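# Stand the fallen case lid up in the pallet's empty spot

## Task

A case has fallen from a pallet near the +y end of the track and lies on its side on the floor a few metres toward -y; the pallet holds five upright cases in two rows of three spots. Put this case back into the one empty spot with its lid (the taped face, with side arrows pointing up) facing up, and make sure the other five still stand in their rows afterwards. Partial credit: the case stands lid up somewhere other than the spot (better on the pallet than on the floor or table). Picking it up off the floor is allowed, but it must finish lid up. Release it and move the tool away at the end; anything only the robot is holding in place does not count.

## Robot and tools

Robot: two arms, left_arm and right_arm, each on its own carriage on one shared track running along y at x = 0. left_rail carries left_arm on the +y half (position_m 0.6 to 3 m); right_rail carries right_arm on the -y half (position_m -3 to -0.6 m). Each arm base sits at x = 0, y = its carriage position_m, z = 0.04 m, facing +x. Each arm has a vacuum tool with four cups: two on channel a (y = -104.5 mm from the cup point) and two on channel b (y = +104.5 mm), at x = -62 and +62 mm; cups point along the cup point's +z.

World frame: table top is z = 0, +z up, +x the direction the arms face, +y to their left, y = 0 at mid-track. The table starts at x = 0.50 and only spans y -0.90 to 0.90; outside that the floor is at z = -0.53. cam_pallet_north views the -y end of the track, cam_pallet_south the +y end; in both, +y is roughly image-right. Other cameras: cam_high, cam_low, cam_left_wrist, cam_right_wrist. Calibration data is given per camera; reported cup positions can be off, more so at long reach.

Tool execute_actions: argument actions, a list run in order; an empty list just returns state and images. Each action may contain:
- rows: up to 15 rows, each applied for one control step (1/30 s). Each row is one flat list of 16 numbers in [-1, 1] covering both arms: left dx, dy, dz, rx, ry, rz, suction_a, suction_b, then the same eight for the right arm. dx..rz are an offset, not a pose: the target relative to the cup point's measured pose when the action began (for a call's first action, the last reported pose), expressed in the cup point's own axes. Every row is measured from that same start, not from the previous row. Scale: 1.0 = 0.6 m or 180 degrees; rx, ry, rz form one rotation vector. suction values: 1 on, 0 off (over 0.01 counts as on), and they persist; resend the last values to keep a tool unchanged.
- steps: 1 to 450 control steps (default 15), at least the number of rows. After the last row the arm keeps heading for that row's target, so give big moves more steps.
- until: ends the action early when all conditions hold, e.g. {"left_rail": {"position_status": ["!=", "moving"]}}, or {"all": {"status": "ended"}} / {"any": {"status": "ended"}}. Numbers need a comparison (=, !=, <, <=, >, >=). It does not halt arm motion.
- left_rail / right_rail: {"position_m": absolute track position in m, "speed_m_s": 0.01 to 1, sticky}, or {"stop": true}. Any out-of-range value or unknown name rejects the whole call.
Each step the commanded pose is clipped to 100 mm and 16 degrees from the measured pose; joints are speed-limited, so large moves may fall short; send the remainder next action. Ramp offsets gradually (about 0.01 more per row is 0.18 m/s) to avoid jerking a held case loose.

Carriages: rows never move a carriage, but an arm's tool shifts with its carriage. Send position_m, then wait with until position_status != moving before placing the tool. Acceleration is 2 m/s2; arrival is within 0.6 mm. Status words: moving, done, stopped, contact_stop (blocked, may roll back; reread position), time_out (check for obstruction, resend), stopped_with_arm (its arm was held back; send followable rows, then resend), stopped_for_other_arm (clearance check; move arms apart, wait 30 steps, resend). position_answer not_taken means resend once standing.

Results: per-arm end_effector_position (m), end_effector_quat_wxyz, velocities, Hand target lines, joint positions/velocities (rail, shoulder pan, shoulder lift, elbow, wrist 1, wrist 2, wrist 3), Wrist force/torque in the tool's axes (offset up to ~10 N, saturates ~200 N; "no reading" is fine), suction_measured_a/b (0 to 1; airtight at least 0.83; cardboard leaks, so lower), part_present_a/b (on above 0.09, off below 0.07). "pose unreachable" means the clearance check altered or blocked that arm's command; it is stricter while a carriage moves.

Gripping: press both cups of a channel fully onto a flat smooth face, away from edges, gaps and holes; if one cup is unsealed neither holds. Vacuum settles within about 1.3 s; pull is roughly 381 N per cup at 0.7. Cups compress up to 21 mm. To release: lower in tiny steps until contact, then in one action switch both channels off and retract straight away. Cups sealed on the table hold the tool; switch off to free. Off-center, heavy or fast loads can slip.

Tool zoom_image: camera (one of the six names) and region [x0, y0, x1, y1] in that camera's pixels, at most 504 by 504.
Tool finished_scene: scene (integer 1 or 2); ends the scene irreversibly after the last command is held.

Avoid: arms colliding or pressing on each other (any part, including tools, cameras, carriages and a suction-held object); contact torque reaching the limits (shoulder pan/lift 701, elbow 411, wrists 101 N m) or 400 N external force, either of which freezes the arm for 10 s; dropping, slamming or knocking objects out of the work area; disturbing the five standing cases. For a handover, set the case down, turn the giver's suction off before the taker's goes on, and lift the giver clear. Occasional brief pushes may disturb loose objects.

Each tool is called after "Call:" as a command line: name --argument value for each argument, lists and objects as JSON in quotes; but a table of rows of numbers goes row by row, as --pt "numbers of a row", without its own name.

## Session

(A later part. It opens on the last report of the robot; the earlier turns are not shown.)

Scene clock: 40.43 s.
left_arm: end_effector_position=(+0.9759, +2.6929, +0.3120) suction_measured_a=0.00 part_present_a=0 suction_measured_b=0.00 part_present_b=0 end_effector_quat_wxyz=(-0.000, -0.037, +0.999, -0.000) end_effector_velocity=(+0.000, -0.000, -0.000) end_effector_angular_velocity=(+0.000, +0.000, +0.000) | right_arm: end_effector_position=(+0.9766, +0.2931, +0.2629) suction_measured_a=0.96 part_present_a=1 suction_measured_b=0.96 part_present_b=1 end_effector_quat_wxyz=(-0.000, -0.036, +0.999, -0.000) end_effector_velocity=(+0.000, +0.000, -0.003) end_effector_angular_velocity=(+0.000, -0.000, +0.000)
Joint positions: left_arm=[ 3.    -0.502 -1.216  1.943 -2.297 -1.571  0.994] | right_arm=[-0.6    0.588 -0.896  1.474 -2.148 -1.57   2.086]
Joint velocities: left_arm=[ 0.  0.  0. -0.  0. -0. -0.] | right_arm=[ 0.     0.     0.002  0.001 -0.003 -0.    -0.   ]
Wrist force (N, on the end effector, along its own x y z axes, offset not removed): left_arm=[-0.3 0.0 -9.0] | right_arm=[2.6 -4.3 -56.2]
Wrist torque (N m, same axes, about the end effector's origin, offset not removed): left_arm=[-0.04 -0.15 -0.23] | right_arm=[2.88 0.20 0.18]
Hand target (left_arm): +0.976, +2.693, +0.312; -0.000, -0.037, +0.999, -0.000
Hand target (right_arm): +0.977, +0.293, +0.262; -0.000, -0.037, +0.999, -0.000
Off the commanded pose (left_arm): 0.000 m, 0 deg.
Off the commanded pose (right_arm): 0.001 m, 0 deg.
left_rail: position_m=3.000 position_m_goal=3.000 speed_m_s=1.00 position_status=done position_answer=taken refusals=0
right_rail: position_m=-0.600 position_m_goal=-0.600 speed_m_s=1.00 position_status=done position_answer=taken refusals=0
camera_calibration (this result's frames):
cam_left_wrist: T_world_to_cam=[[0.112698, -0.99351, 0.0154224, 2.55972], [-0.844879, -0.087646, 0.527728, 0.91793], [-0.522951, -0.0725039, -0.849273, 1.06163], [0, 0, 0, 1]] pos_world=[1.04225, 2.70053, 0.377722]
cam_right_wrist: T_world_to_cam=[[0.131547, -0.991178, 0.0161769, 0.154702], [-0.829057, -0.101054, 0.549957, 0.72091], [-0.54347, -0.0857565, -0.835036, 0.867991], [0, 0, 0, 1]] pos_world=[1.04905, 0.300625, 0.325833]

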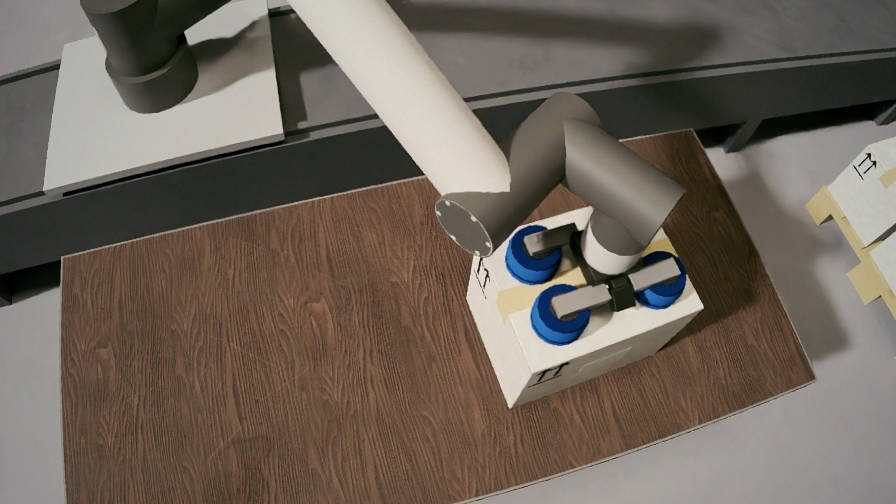

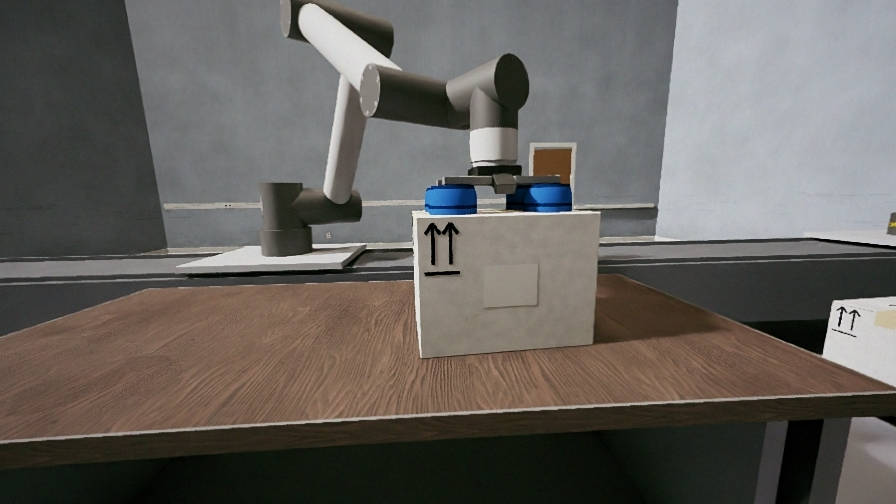

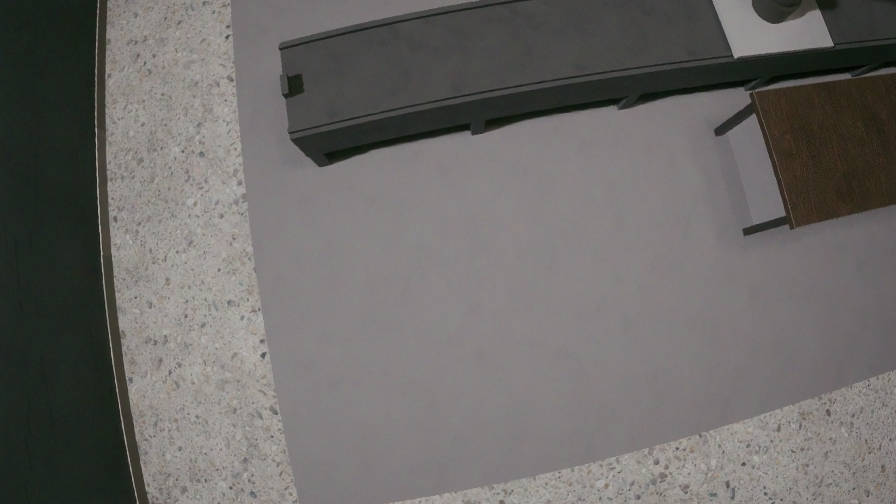

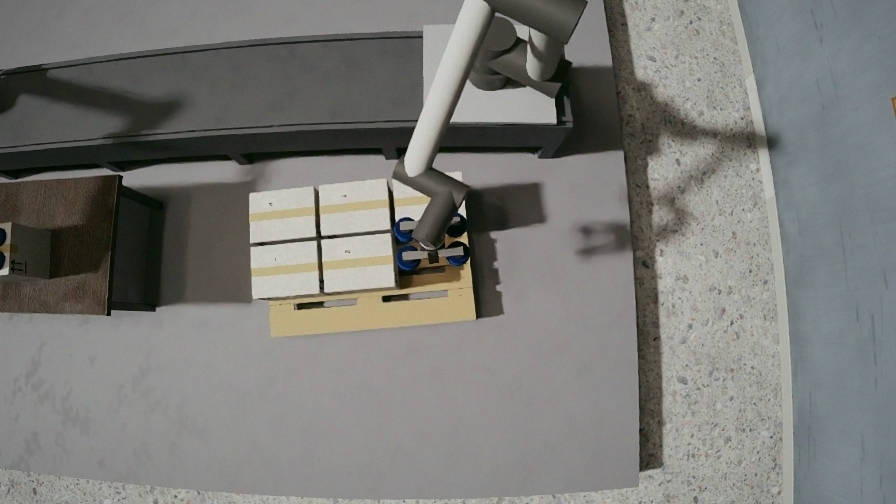

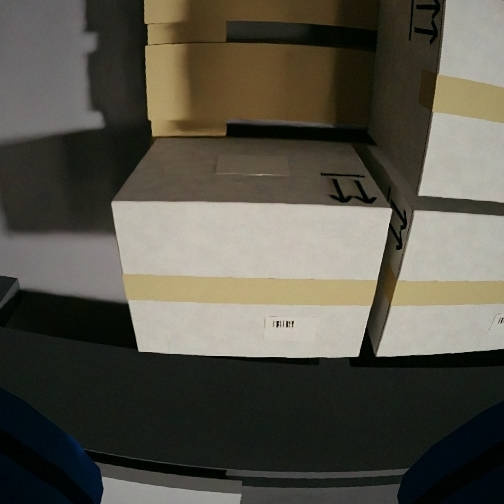

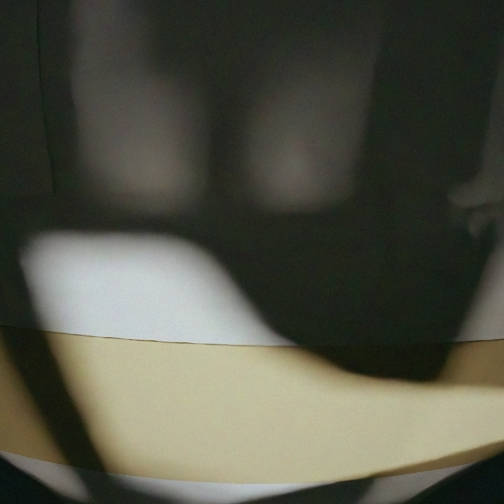

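Call:
execute_actions --actions '[]'

Scene clock: 41.27 s.
left_arm: end_effector_position=(+0.9759, +2.6929, +0.3120) suction_measured_a=0.00 part_present_a=0 suction_measured_b=0.00 part_present_b=0 end_effector_quat_wxyz=(-0.000, -0.037, +0.999, -0.000) end_effector_velocity=(+0.000, +0.000, +0.000) end_effector_angular_velocity=(+0.000, -0.000, +0.000) | right_arm: end_effector_position=(+0.9766, +0.2932, +0.2618) suction_measured_a=0.96 part_present_a=1 suction_measured_b=0.96 part_present_b=1 end_effector_quat_wxyz=(-0.000, -0.036, +0.999, +0.000) end_effector_velocity=(-0.000, -0.000, -0.000) end_effector_angular_velocity=(-0.000, +0.000, +0.000)
Joint positions: left_arm=[ 3.    -0.502 -1.216  1.943 -2.297 -1.571  0.994] | right_arm=[-0.6    0.588 -0.895  1.474 -2.15  -1.57   2.086]
Joint velocities: left_arm=[ 0.  0. -0.  0. -0.  0. -0.] | right_arm=[ 0. -0.  0.  0. -0. -0. -0.]
Wrist force (N, on the end effector, along its own x y z axes, offset not removed): left_arm=[-2.9 -8.2 -5.0] | right_arm=[35.4 -1.3 -177.4]
Wrist torque (N m, same axes, about the end effector's origin, offset not removed): left_arm=[-1.12 0.23 0.00] | right_arm=[19.82 4.76 3.96]
Hand target (left_arm): +0.976, +2.693, +0.312; -0.000, -0.037, +0.999, -0.000
Hand target (right_arm): +0.977, +0.293, +0.262; -0.000, -0.037, +0.999, -0.000
Off the commanded pose (left_arm): 0.000 m, 0 deg.
Off the commanded pose (right_arm): 0.000 m, 0 deg.
left_rail: position_m=3.000 position_m_goal=3.000 speed_m_s=1.00 position_status=done position_answer=taken refusals=0
right_rail: position_m=-0.600 position_m_goal=-0.600 speed_m_s=1.00 position_status=done position_answer=taken refusals=0
camera_calibration (this result's frames):
cam_left_wrist: T_world_to_cam=[[0.112698, -0.99351, 0.0154223, 2.55972], [-0.844879, -0.0876461, 0.527728, 0.91793], [-0.522951, -0.0725037, -0.849273, 1.06163], [0, 0, 0, 1]] pos_world=[1.04225, 2.70053, 0.377722]
cam_right_wrist: T_world_to_cam=[[0.131544, -0.99118, 0.0161005, 0.154802], [-0.829171, -0.101112, 0.549775, 0.721681], [-0.543298, -0.0856695, -0.835158, 0.86694], [0, 0, 0, 1]] pos_world=[1.04904, 0.300678, 0.324777]

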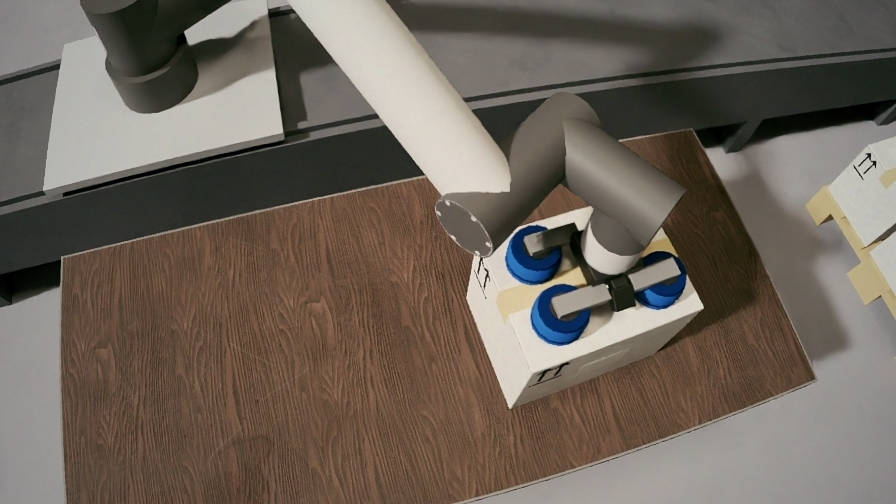

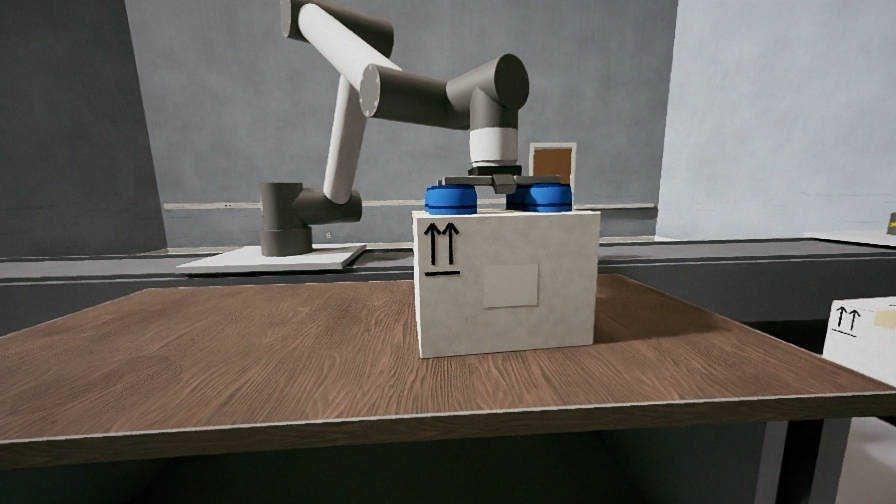

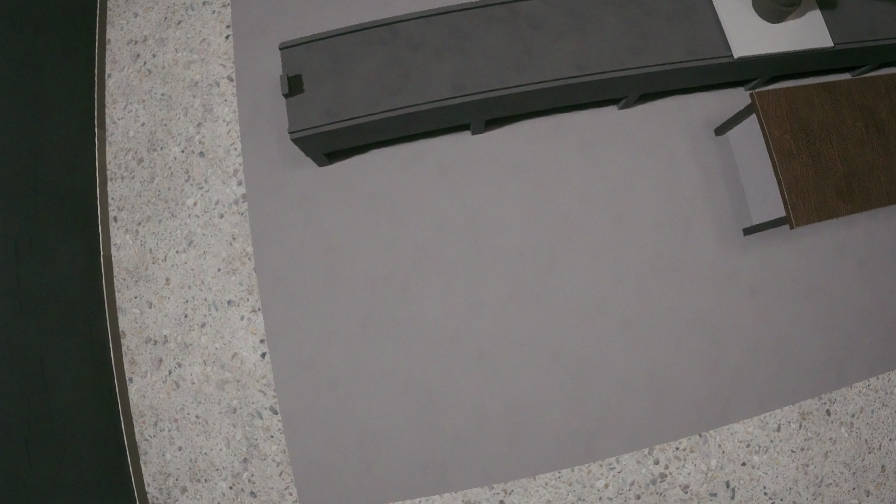

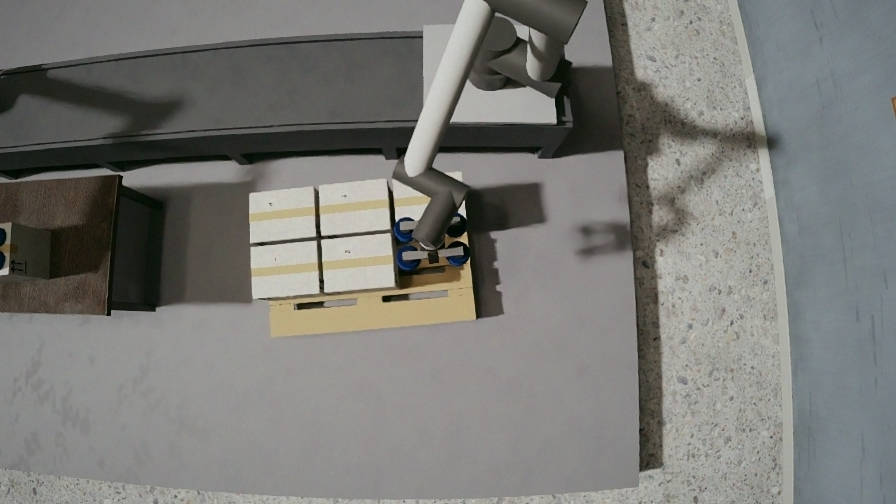

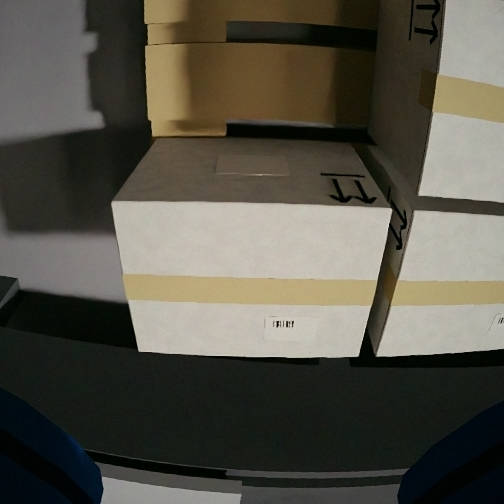

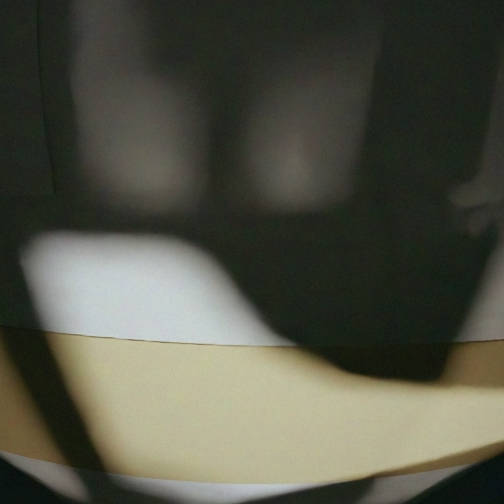

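Call:
execute_actions --actions '[{"rows": [[0,0,0,0,0,0,0,0, 0,0,-0.005,0,0,0,0,0],[0,0,0,0,0,0,0,0, 0,0,-0.015,0,0,0,0,0],[0,0,0,0,0,0,0,0, 0,0,-0.03,0,0,0,0,0],[0,0,0,0,0,0,0,0, 0,0,-0.05,0,0,0,0,0],[0,0,0,0,0,0,0,0, 0,0,-0.075,0,0,0,0,0],[0,0,0,0,0,0,0,0, 0,0,-0.105,0,0,0,0,0],[0,0,0,0,0,0,0,0, 0,0,-0.14,0,0,0,0,0]], "steps": 7}]'

Scene clock: 42.00 s.
left_arm: end_effector_position=(+0.9759, +2.6929, +0.3120) suction_measured_a=0.00 part_present_a=0 suction_measured_b=0.00 part_present_b=0 end_effector_quat_wxyz=(-0.000, -0.037, +0.999, -0.000) end_effector_velocity=(+0.000, +0.000, -0.000) end_effector_angular_velocity=(+0.000, +0.000, +0.000) | right_arm: end_effector_position=(+0.9762, +0.2929, +0.2854) suction_measured_a=0.04 part_present_a=0 suction_measured_b=0.04 part_present_b=0 end_effector_quat_wxyz=(-0.001, -0.037, +0.999, -0.000) end_effector_velocity=(-0.010, -0.007, +0.259) end_effector_angular_velocity=(-0.020, +0.031, -0.000)
Joint positions: left_arm=[ 3.    -0.502 -1.216  1.943 -2.297 -1.571  0.994] | right_arm=[-0.6    0.588 -0.91   1.464 -2.123 -1.57   2.086]
Joint velocities: left_arm=[ 0.  0.  0. -0. -0.  0. -0.] | right_arm=[ 0.    -0.    -0.164 -0.123  0.324 -0.     0.   ]
Wrist force (N, on the end effector, along its own x y z axes, offset not removed): left_arm=[4.3 -8.9 -8.8] | right_arm=[-4.6 5.7 25.5]
Wrist torque (N m, same axes, about the end effector's origin, offset not removed): left_arm=[-0.96 -1.06 -0.17] | right_arm=[-0.05 -0.07 -0.21]
Hand target (left_arm): +0.976, +2.693, +0.312; -0.000, -0.037, +0.999, -0.000
Hand target (right_arm): +0.976, +0.293, +0.345; +0.001, -0.036, +0.999, +0.001
Off the commanded pose (left_arm): 0.000 m, 0 deg.
Off the commanded pose (right_arm): 0.060 m, 0 deg.
left_rail: position_m=3.000 position_m_goal=3.000 speed_m_s=1.00 position_status=done position_answer=taken refusals=0
right_rail: position_m=-0.600 position_m_goal=-0.600 speed_m_s=1.00 position_status=done position_answer=taken refusals=0
camera_calibration (this result's frames):
cam_left_wrist: T_world_to_cam=[[0.112698, -0.99351, 0.0154223, 2.55972], [-0.844879, -0.0876461, 0.527728, 0.917931], [-0.522951, -0.0725037, -0.849273, 1.06163], [0, 0, 0, 1]] pos_world=[1.04225, 2.70053, 0.377722]
cam_right_wrist: T_world_to_cam=[[0.131683, -0.991154, 0.0165201, 0.153931], [-0.828604, -0.100909, 0.550666, 0.707522], [-0.544128, -0.0862022, -0.834562, 0.887154], [0, 0, 0, 1]] pos_world=[1.04871, 0.30044, 0.348234]

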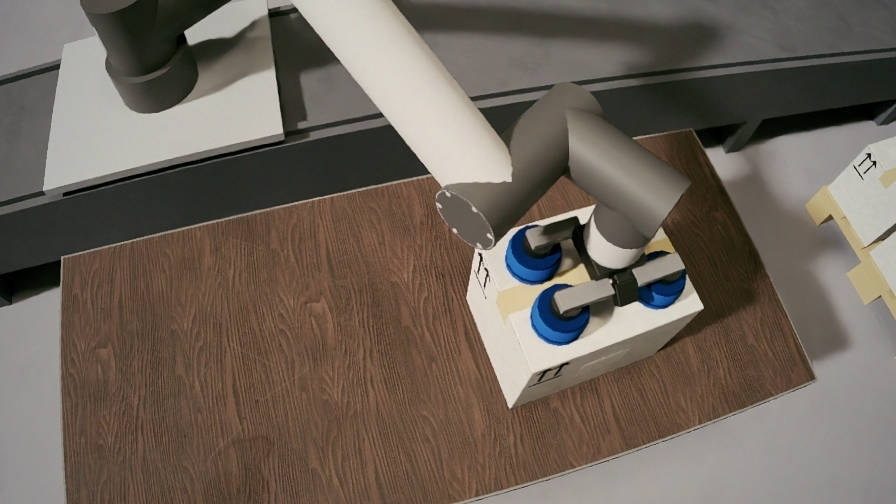

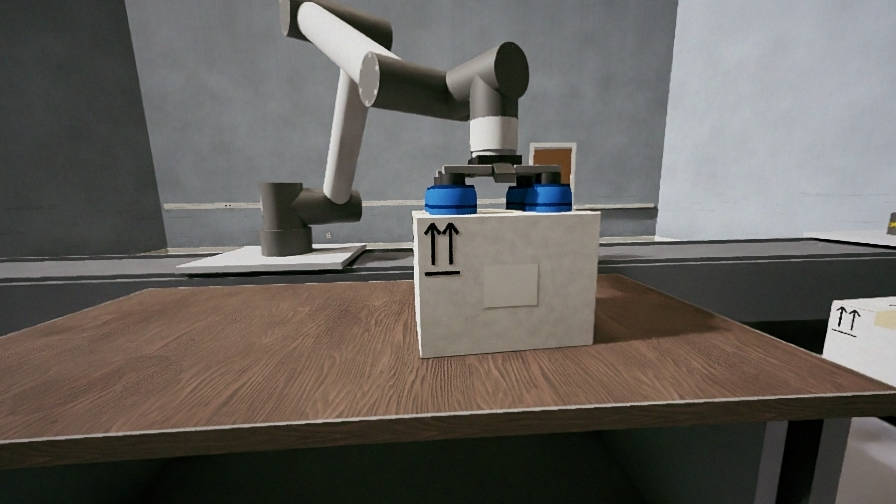

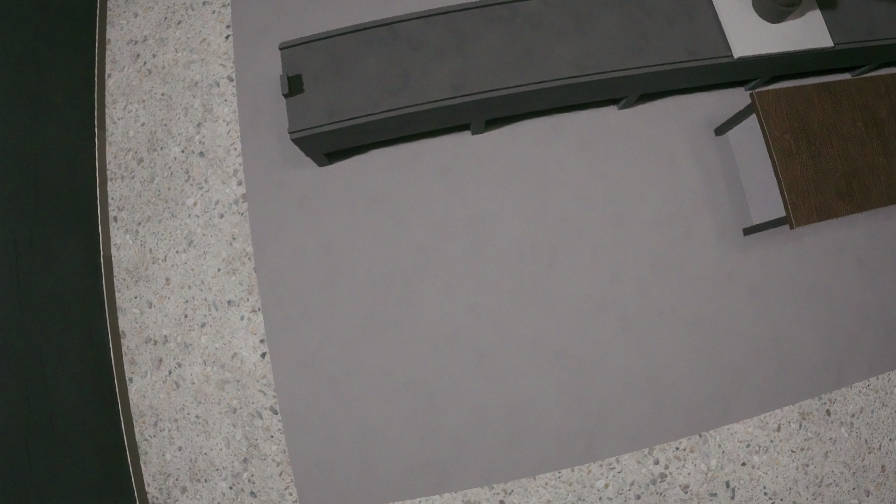

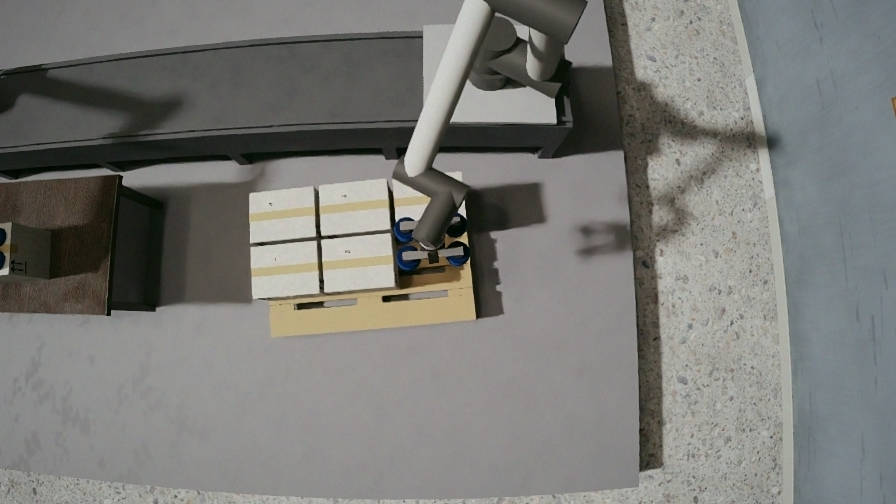

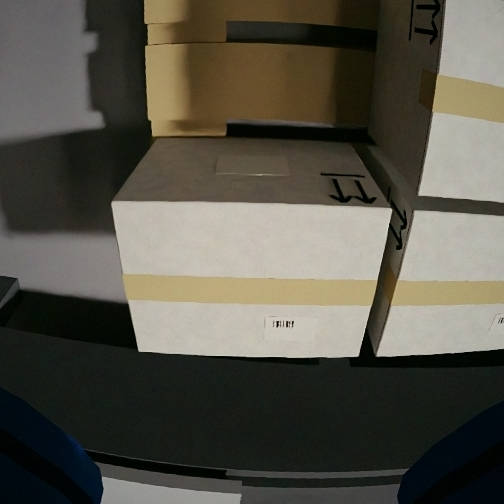

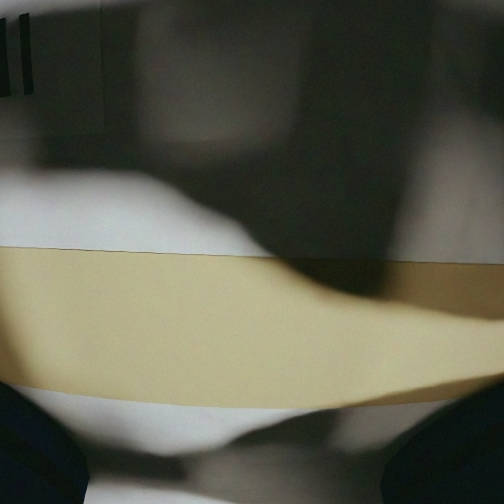

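Call:
execute_actions --actions '[]'

Scene clock: 42.17 s.
left_arm: end_effector_position=(+0.9759, +2.6929, +0.3120) suction_measured_a=0.00 part_present_a=0 suction_measured_b=0.00 part_present_b=0 end_effector_quat_wxyz=(-0.000, -0.037, +0.999, -0.000) end_effector_velocity=(+0.000, -0.000, -0.000) end_effector_angular_velocity=(+0.000, +0.000, -0.000) | right_arm: end_effector_position=(+0.9762, +0.2929, +0.3271) suction_measured_a=0.01 part_present_a=0 suction_measured_b=0.01 part_present_b=0 end_effector_quat_wxyz=(+0.000, -0.037, +0.999, +0.000) end_effector_velocity=(-0.003, -0.002, +0.134) end_effector_angular_velocity=(+0.003, -0.004, -0.001)
Joint positions: left_arm=[ 3.    -0.502 -1.216  1.943 -2.297 -1.571  0.994] | right_arm=[-0.6    0.588 -0.935  1.444 -2.079 -1.57   2.086]
Joint velocities: left_arm=[ 0. -0.  0. -0.  0. -0. -0.] | right_arm=[ 0.    -0.    -0.081 -0.064  0.139 -0.     0.001]
Wrist force (N, on the end effector, along its own x y z axes, offset not removed): left_arm=[-1.5 -7.3 -10.8] | right_arm=[0.1 -3.8 -2.1]
Wrist torque (N m, same axes, about the end effector's origin, offset not removed): left_arm=[-1.03 0.05 0.12] | right_arm=[-0.24 0.06 -0.44]
Hand target (left_arm): +0.976, +2.693, +0.312; -0.000, -0.037, +0.999, -0.000
Hand target (right_arm): +0.976, +0.293, +0.345; +0.001, -0.036, +0.999, +0.001
Off the commanded pose (left_arm): 0.000 m, 0 deg.
Off the commanded pose (right_arm): 0.019 m, 0 deg.
left_rail: position_m=3.000 position_m_goal=3.000 speed_m_s=1.00 position_status=done position_answer=taken refusals=0
right_rail: position_m=-0.600 position_m_goal=-0.600 speed_m_s=1.00 position_status=done position_answer=taken refusals=0
camera_calibration (this result's frames):
cam_left_wrist: T_world_to_cam=[[0.112698, -0.99351, 0.0154223, 2.55972], [-0.844879, -0.087646, 0.527728, 0.91793], [-0.522951, -0.0725037, -0.849273, 1.06163], [0, 0, 0, 1]] pos_world=[1.04225, 2.70053, 0.377722]
cam_right_wrist: T_world_to_cam=[[0.131589, -0.99118, 0.0157208, 0.153589], [-0.829442, -0.101404, 0.549312, 0.685975], [-0.542873, -0.085323, -0.835469, 0.92079], [0, 0, 0, 1]] pos_world=[1.04864, 0.30036, 0.390063]

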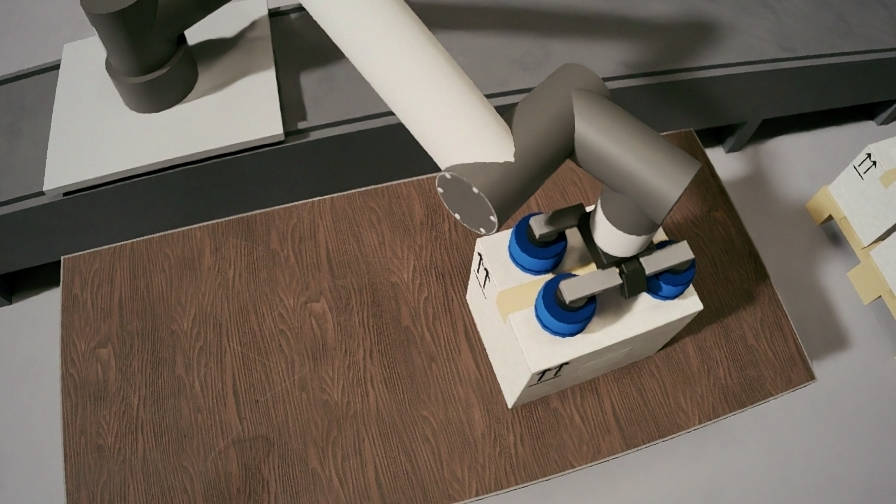

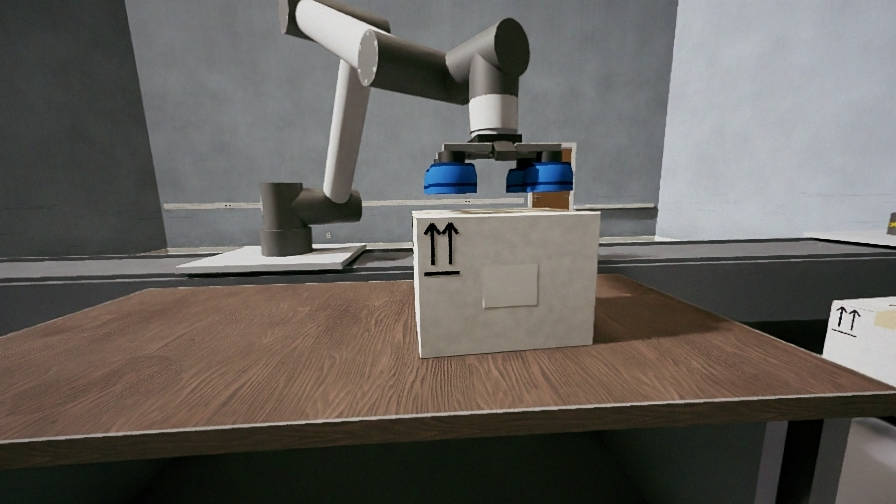

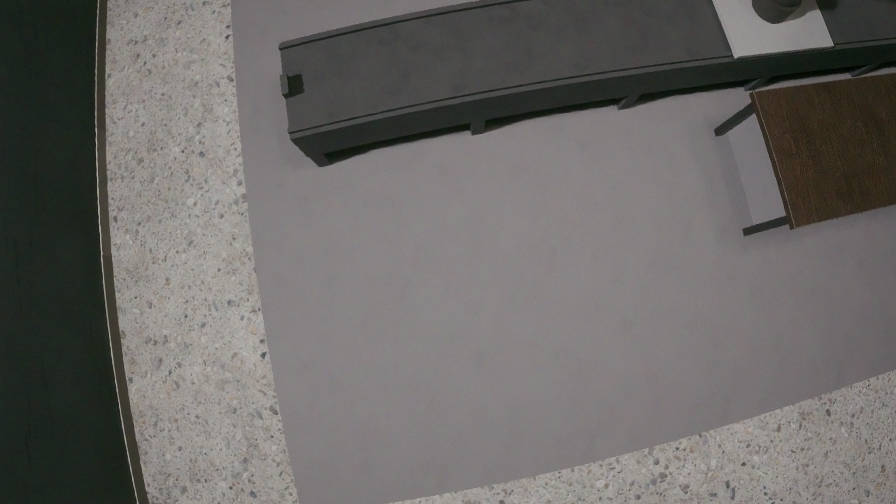

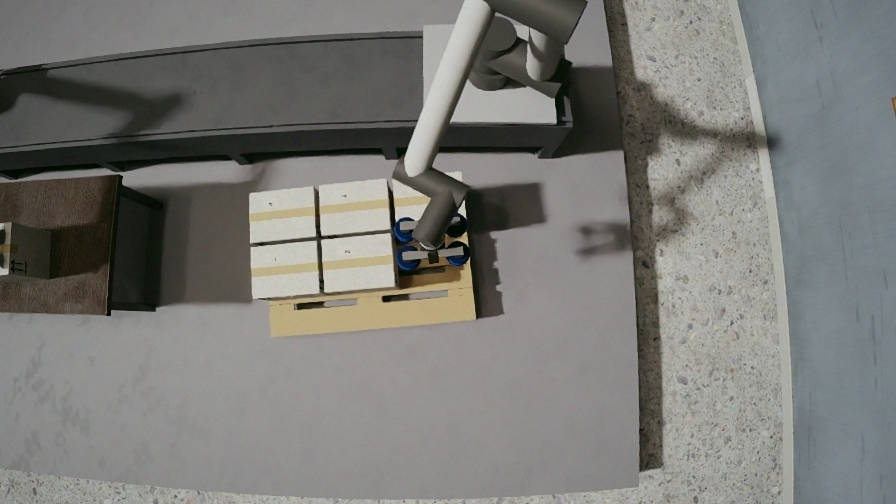

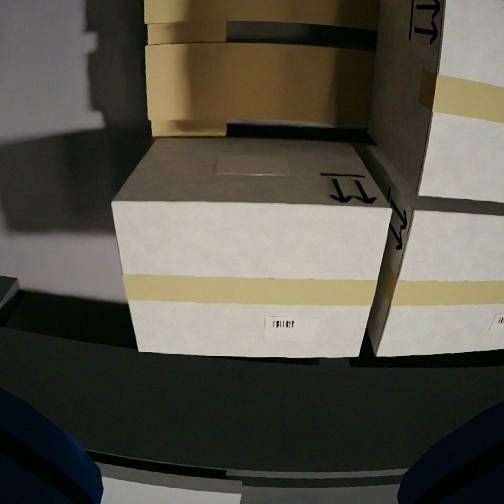

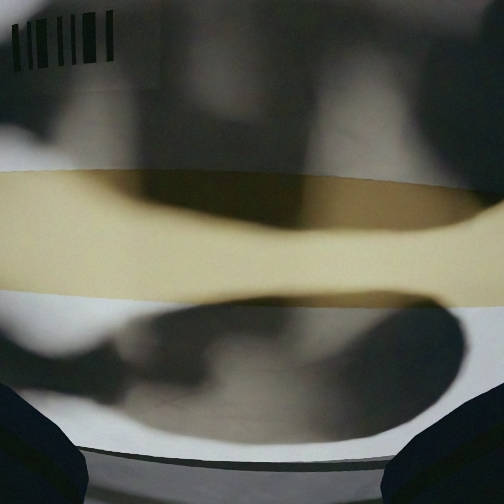

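Call:
execute_actions --actions '[{"rows": [[-0.008,0,0,0,0,0,0,0, 0,0,-0.03,0,0,0,0,0]], "steps": 1, "right_rail": {"position_m": -2.2}, "left_rail": {"position_m": 0.6}}]'

Scene clock: 42.60 s.
left_arm: end_effector_position=(+0.9760, +2.6929, +0.3120) suction_measured_a=0.00 part_present_a=0 suction_measured_b=0.00 part_present_b=0 end_effector_quat_wxyz=(-0.000, -0.037, +0.999, -0.000) end_effector_velocity=(+0.008, -0.003, -0.001) end_effector_angular_velocity=(-0.001, -0.001, +0.004) | right_arm: end_effector_position=(+0.9759, +0.2926, +0.3440) suction_measured_a=0.01 part_present_a=0 suction_measured_b=0.01 part_present_b=0 end_effector_quat_wxyz=(+0.001, -0.036, +0.999, +0.001) end_effector_velocity=(+0.001, -0.008, +0.006) end_effector_angular_velocity=(-0.001, +0.001, +0.000)
Joint positions: left_arm=[ 3.    -0.502 -1.216  1.943 -2.297 -1.571  0.994] | right_arm=[-0.6    0.588 -0.946  1.436 -2.063 -1.57   2.086]
Joint velocities: left_arm=[-0.005  0.005  0.007 -0.009  0.    -0.     0.001] | right_arm=[-0.009  0.    -0.002 -0.007  0.01   0.     0.   ]
Wrist force (N, on the end effector, along its own x y z axes, offset not removed): left_arm=[2.7 1.8 -4.4] | right_arm=[-0.1 -3.1 1.3]
Wrist torque (N m, same axes, about the end effector's origin, offset not removed): left_arm=[0.32 -0.51 -0.02] | right_arm=[-0.19 0.03 -0.32]
Hand target (left_arm): +0.981, +2.691, +0.312; -0.000, -0.037, +0.999, -0.000
Hand target (right_arm): +0.976, +0.291, +0.345; +0.000, -0.037, +0.999, +0.000
Off the commanded pose (left_arm): 0.005 m, 0 deg.
Off the commanded pose (right_arm): 0.001 m, 0 deg.
left_rail: position_m=3.000 position_m_goal=0.600 speed_m_s=1.00 position_status=moving position_answer=taken refusals=0
right_rail: position_m=-0.600 position_m_goal=-2.200 speed_m_s=1.00 position_status=moving position_answer=taken refusals=0
camera_calibration (this result's frames):
cam_left_wrist: T_world_to_cam=[[0.112731, -0.993506, 0.0154191, 2.55966], [-0.844874, -0.0876761, 0.527732, 0.918056], [-0.522953, -0.0725192, -0.849271, 1.06168], [0, 0, 0, 1]] pos_world=[1.0423, 2.70052, 0.3777]
cam_right_wrist: T_world_to_cam=[[0.131447, -0.991208, 0.0151401, 0.153424], [-0.830056, -0.101701, 0.548328, 0.67739], [-0.541967, -0.0846431, -0.836126, 0.933837], [0, 0, 0, 1]] pos_world=[1.04821, 0.300008, 0.40705]

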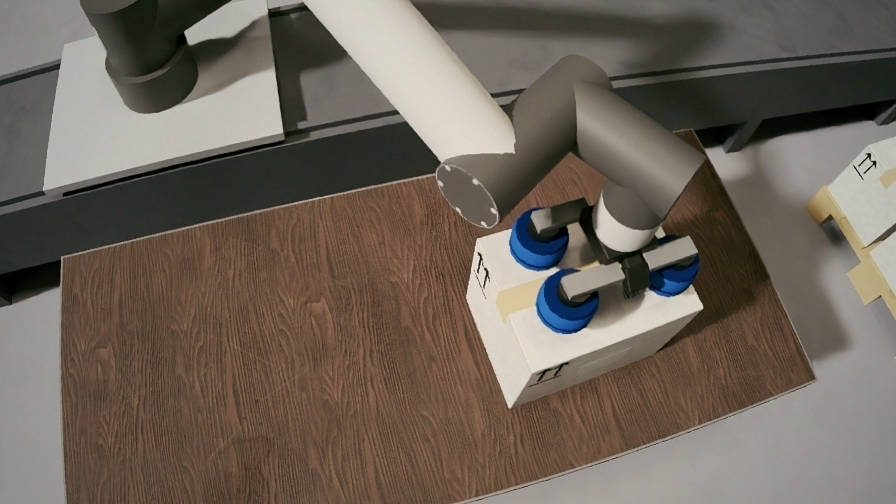

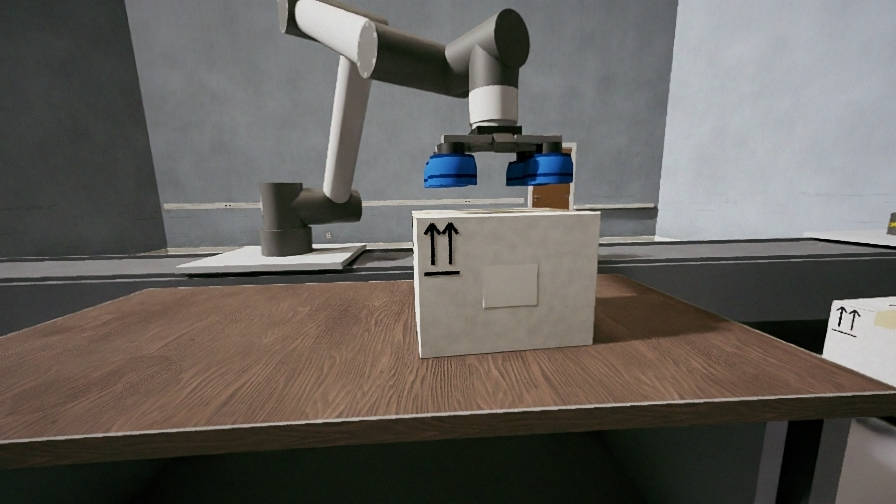

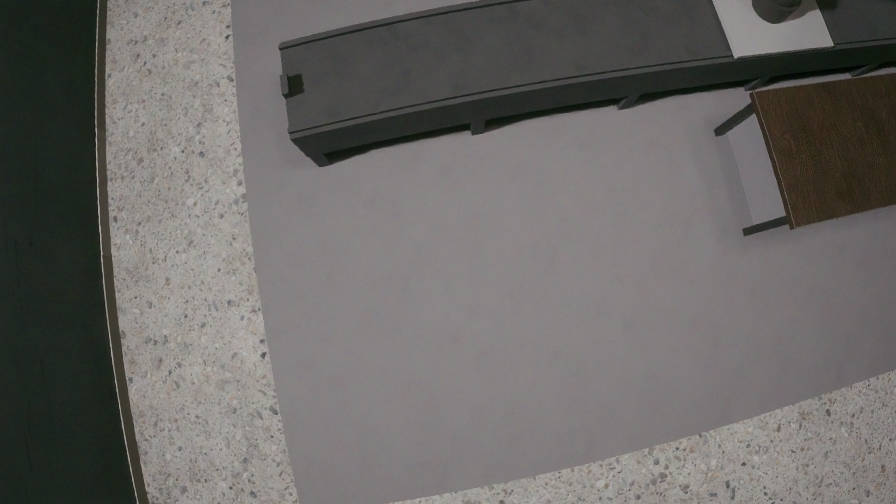

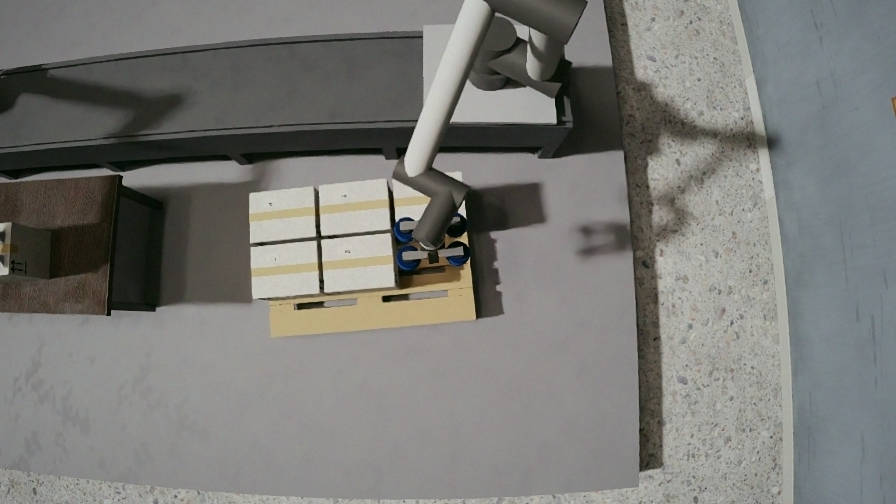

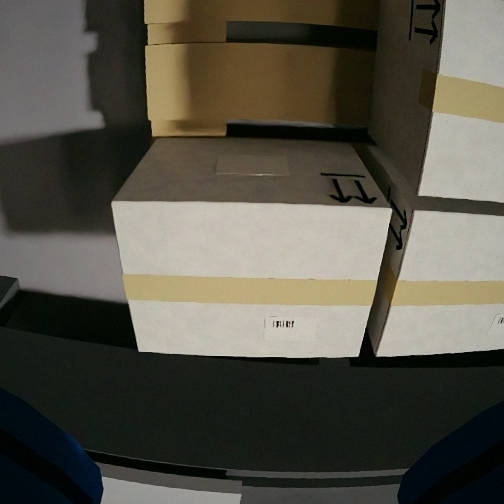

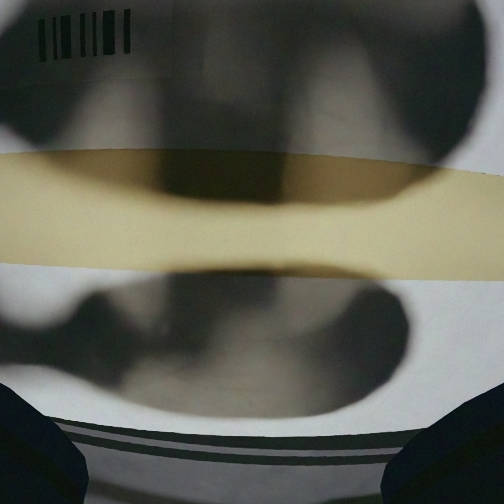

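Call:
execute_actions --actions '[]'

Scene clock: 43.23 s.
left_arm: end_effector_position=(+0.9807, +2.3060, +0.3120) suction_measured_a=0.00 part_present_a=0 suction_measured_b=0.00 part_present_b=0 end_effector_quat_wxyz=(-0.000, -0.037, +0.999, -0.000) end_effector_velocity=(+0.000, -1.001, -0.000) end_effector_angular_velocity=(+0.000, +0.000, -0.000) | right_arm: end_effector_position=(+0.9762, -0.0948, +0.3451) suction_measured_a=0.01 part_present_a=0 suction_measured_b=0.01 part_present_b=0 end_effector_quat_wxyz=(+0.000, -0.037, +0.999, +0.000) end_effector_velocity=(+0.000, -1.001, -0.000) end_effector_angular_velocity=(-0.000, +0.000, -0.000)
Joint positions: left_arm=[ 2.613 -0.5   -1.212  1.936 -2.295 -1.571  0.997] | right_arm=[-0.988  0.588 -0.945  1.434 -2.059 -1.57   2.086]
Joint velocities: left_arm=[-1.001 -0.     0.    -0.     0.     0.     0.   ] | right_arm=[-1.001 -0.    -0.     0.     0.     0.    -0.   ]
Wrist force (N, on the end effector, along its own x y z axes, offset not removed): left_arm=[1.5 -4.0 -6.5] | right_arm=[-0.8 -4.3 1.6]
Wrist torque (N m, same axes, about the end effector's origin, offset not removed): left_arm=[-0.46 -0.13 0.02] | right_arm=[-0.38 0.16 -0.38]
Hand target (left_arm): +0.981, +2.260, +0.312; -0.000, -0.037, +0.999, -0.000
Hand target (right_arm): +0.976, -0.141, +0.345; +0.000, -0.037, +0.999, +0.000
Off the commanded pose (left_arm): 0.000 m, 0 deg.
Off the commanded pose (right_arm): 0.000 m, 0 deg.
left_rail: position_m=2.613 position_m_goal=0.600 speed_m_s=1.00 position_status=moving position_answer=taken refusals=0
right_rail: position_m=-0.988 position_m_goal=-2.200 speed_m_s=1.00 position_status=moving position_answer=taken refusals=0
camera_calibration (this result's frames):
cam_left_wrist: T_world_to_cam=[[0.112689, -0.993511, 0.015426, 2.17474], [-0.844899, -0.0876397, 0.527698, 0.888042], [-0.522921, -0.0724994, -0.849292, 1.03601], [0, 0, 0, 1]] pos_world=[1.04699, 2.31357, 0.377712]
cam_right_wrist: T_world_to_cam=[[0.131573, -0.991182, 0.0157226, -0.230896], [-0.829441, -0.10139, 0.549315, 0.636771], [-0.542877, -0.0853161, -0.835467, 0.90272], [0, 0, 0, 1]] pos_world=[1.04861, -0.0872813, 0.408035]

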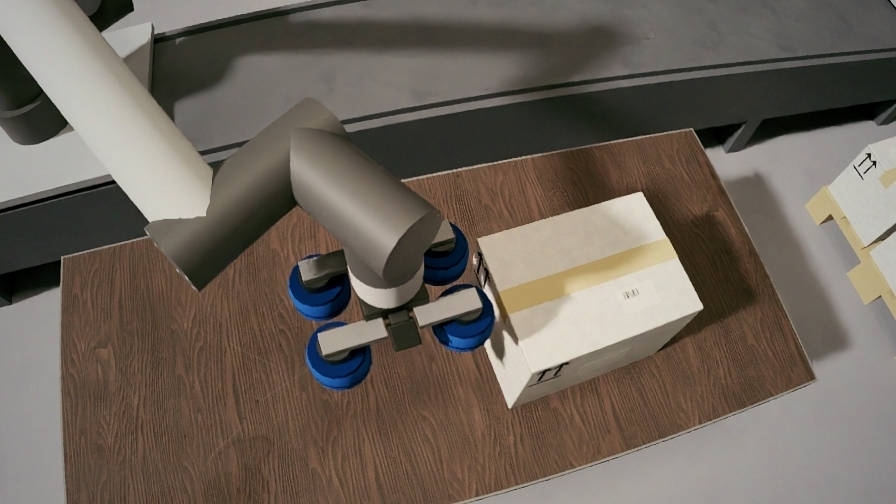

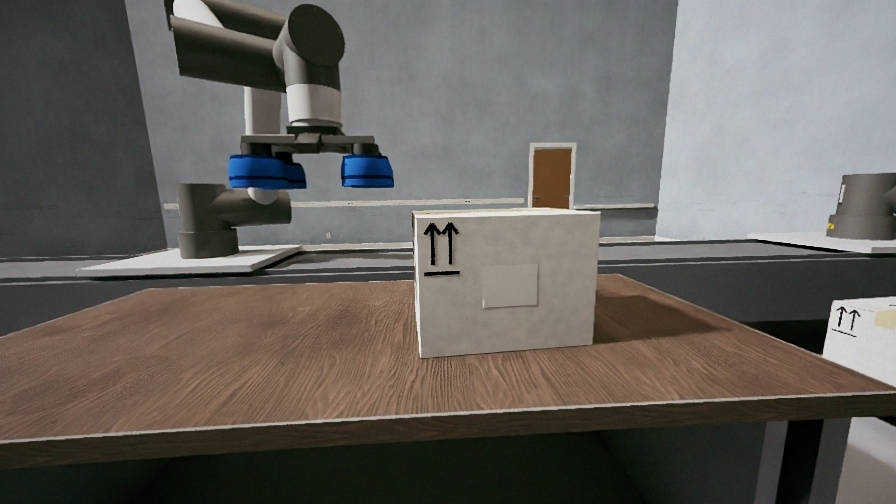

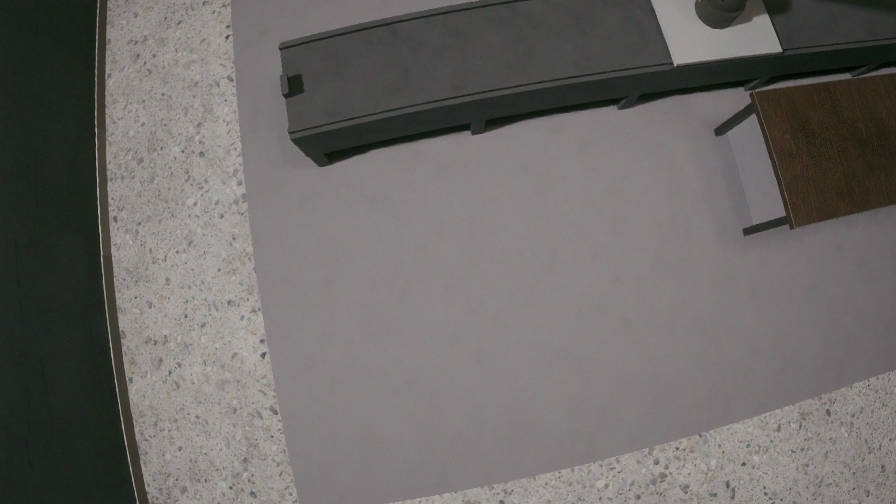

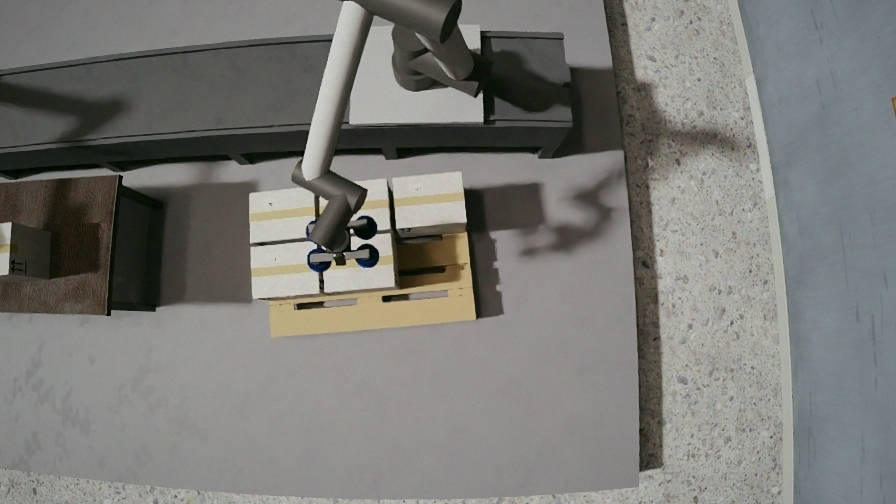

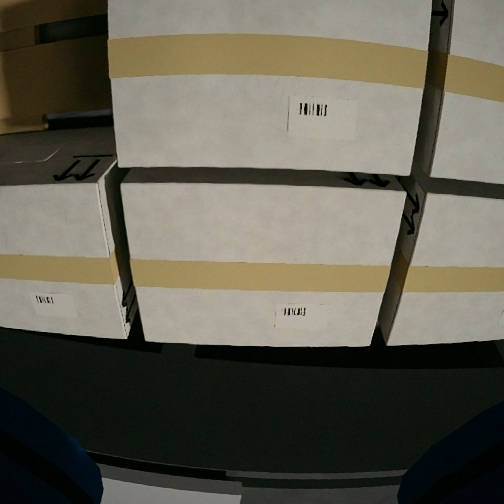

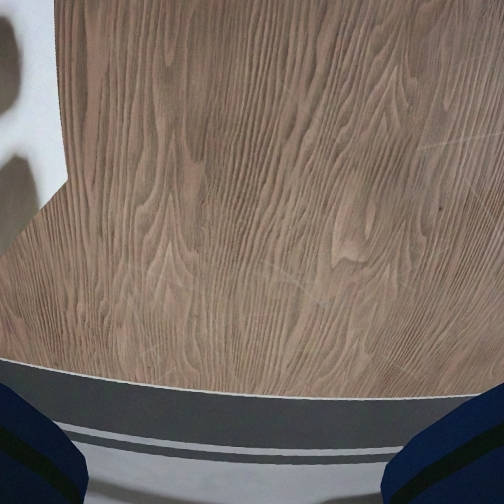

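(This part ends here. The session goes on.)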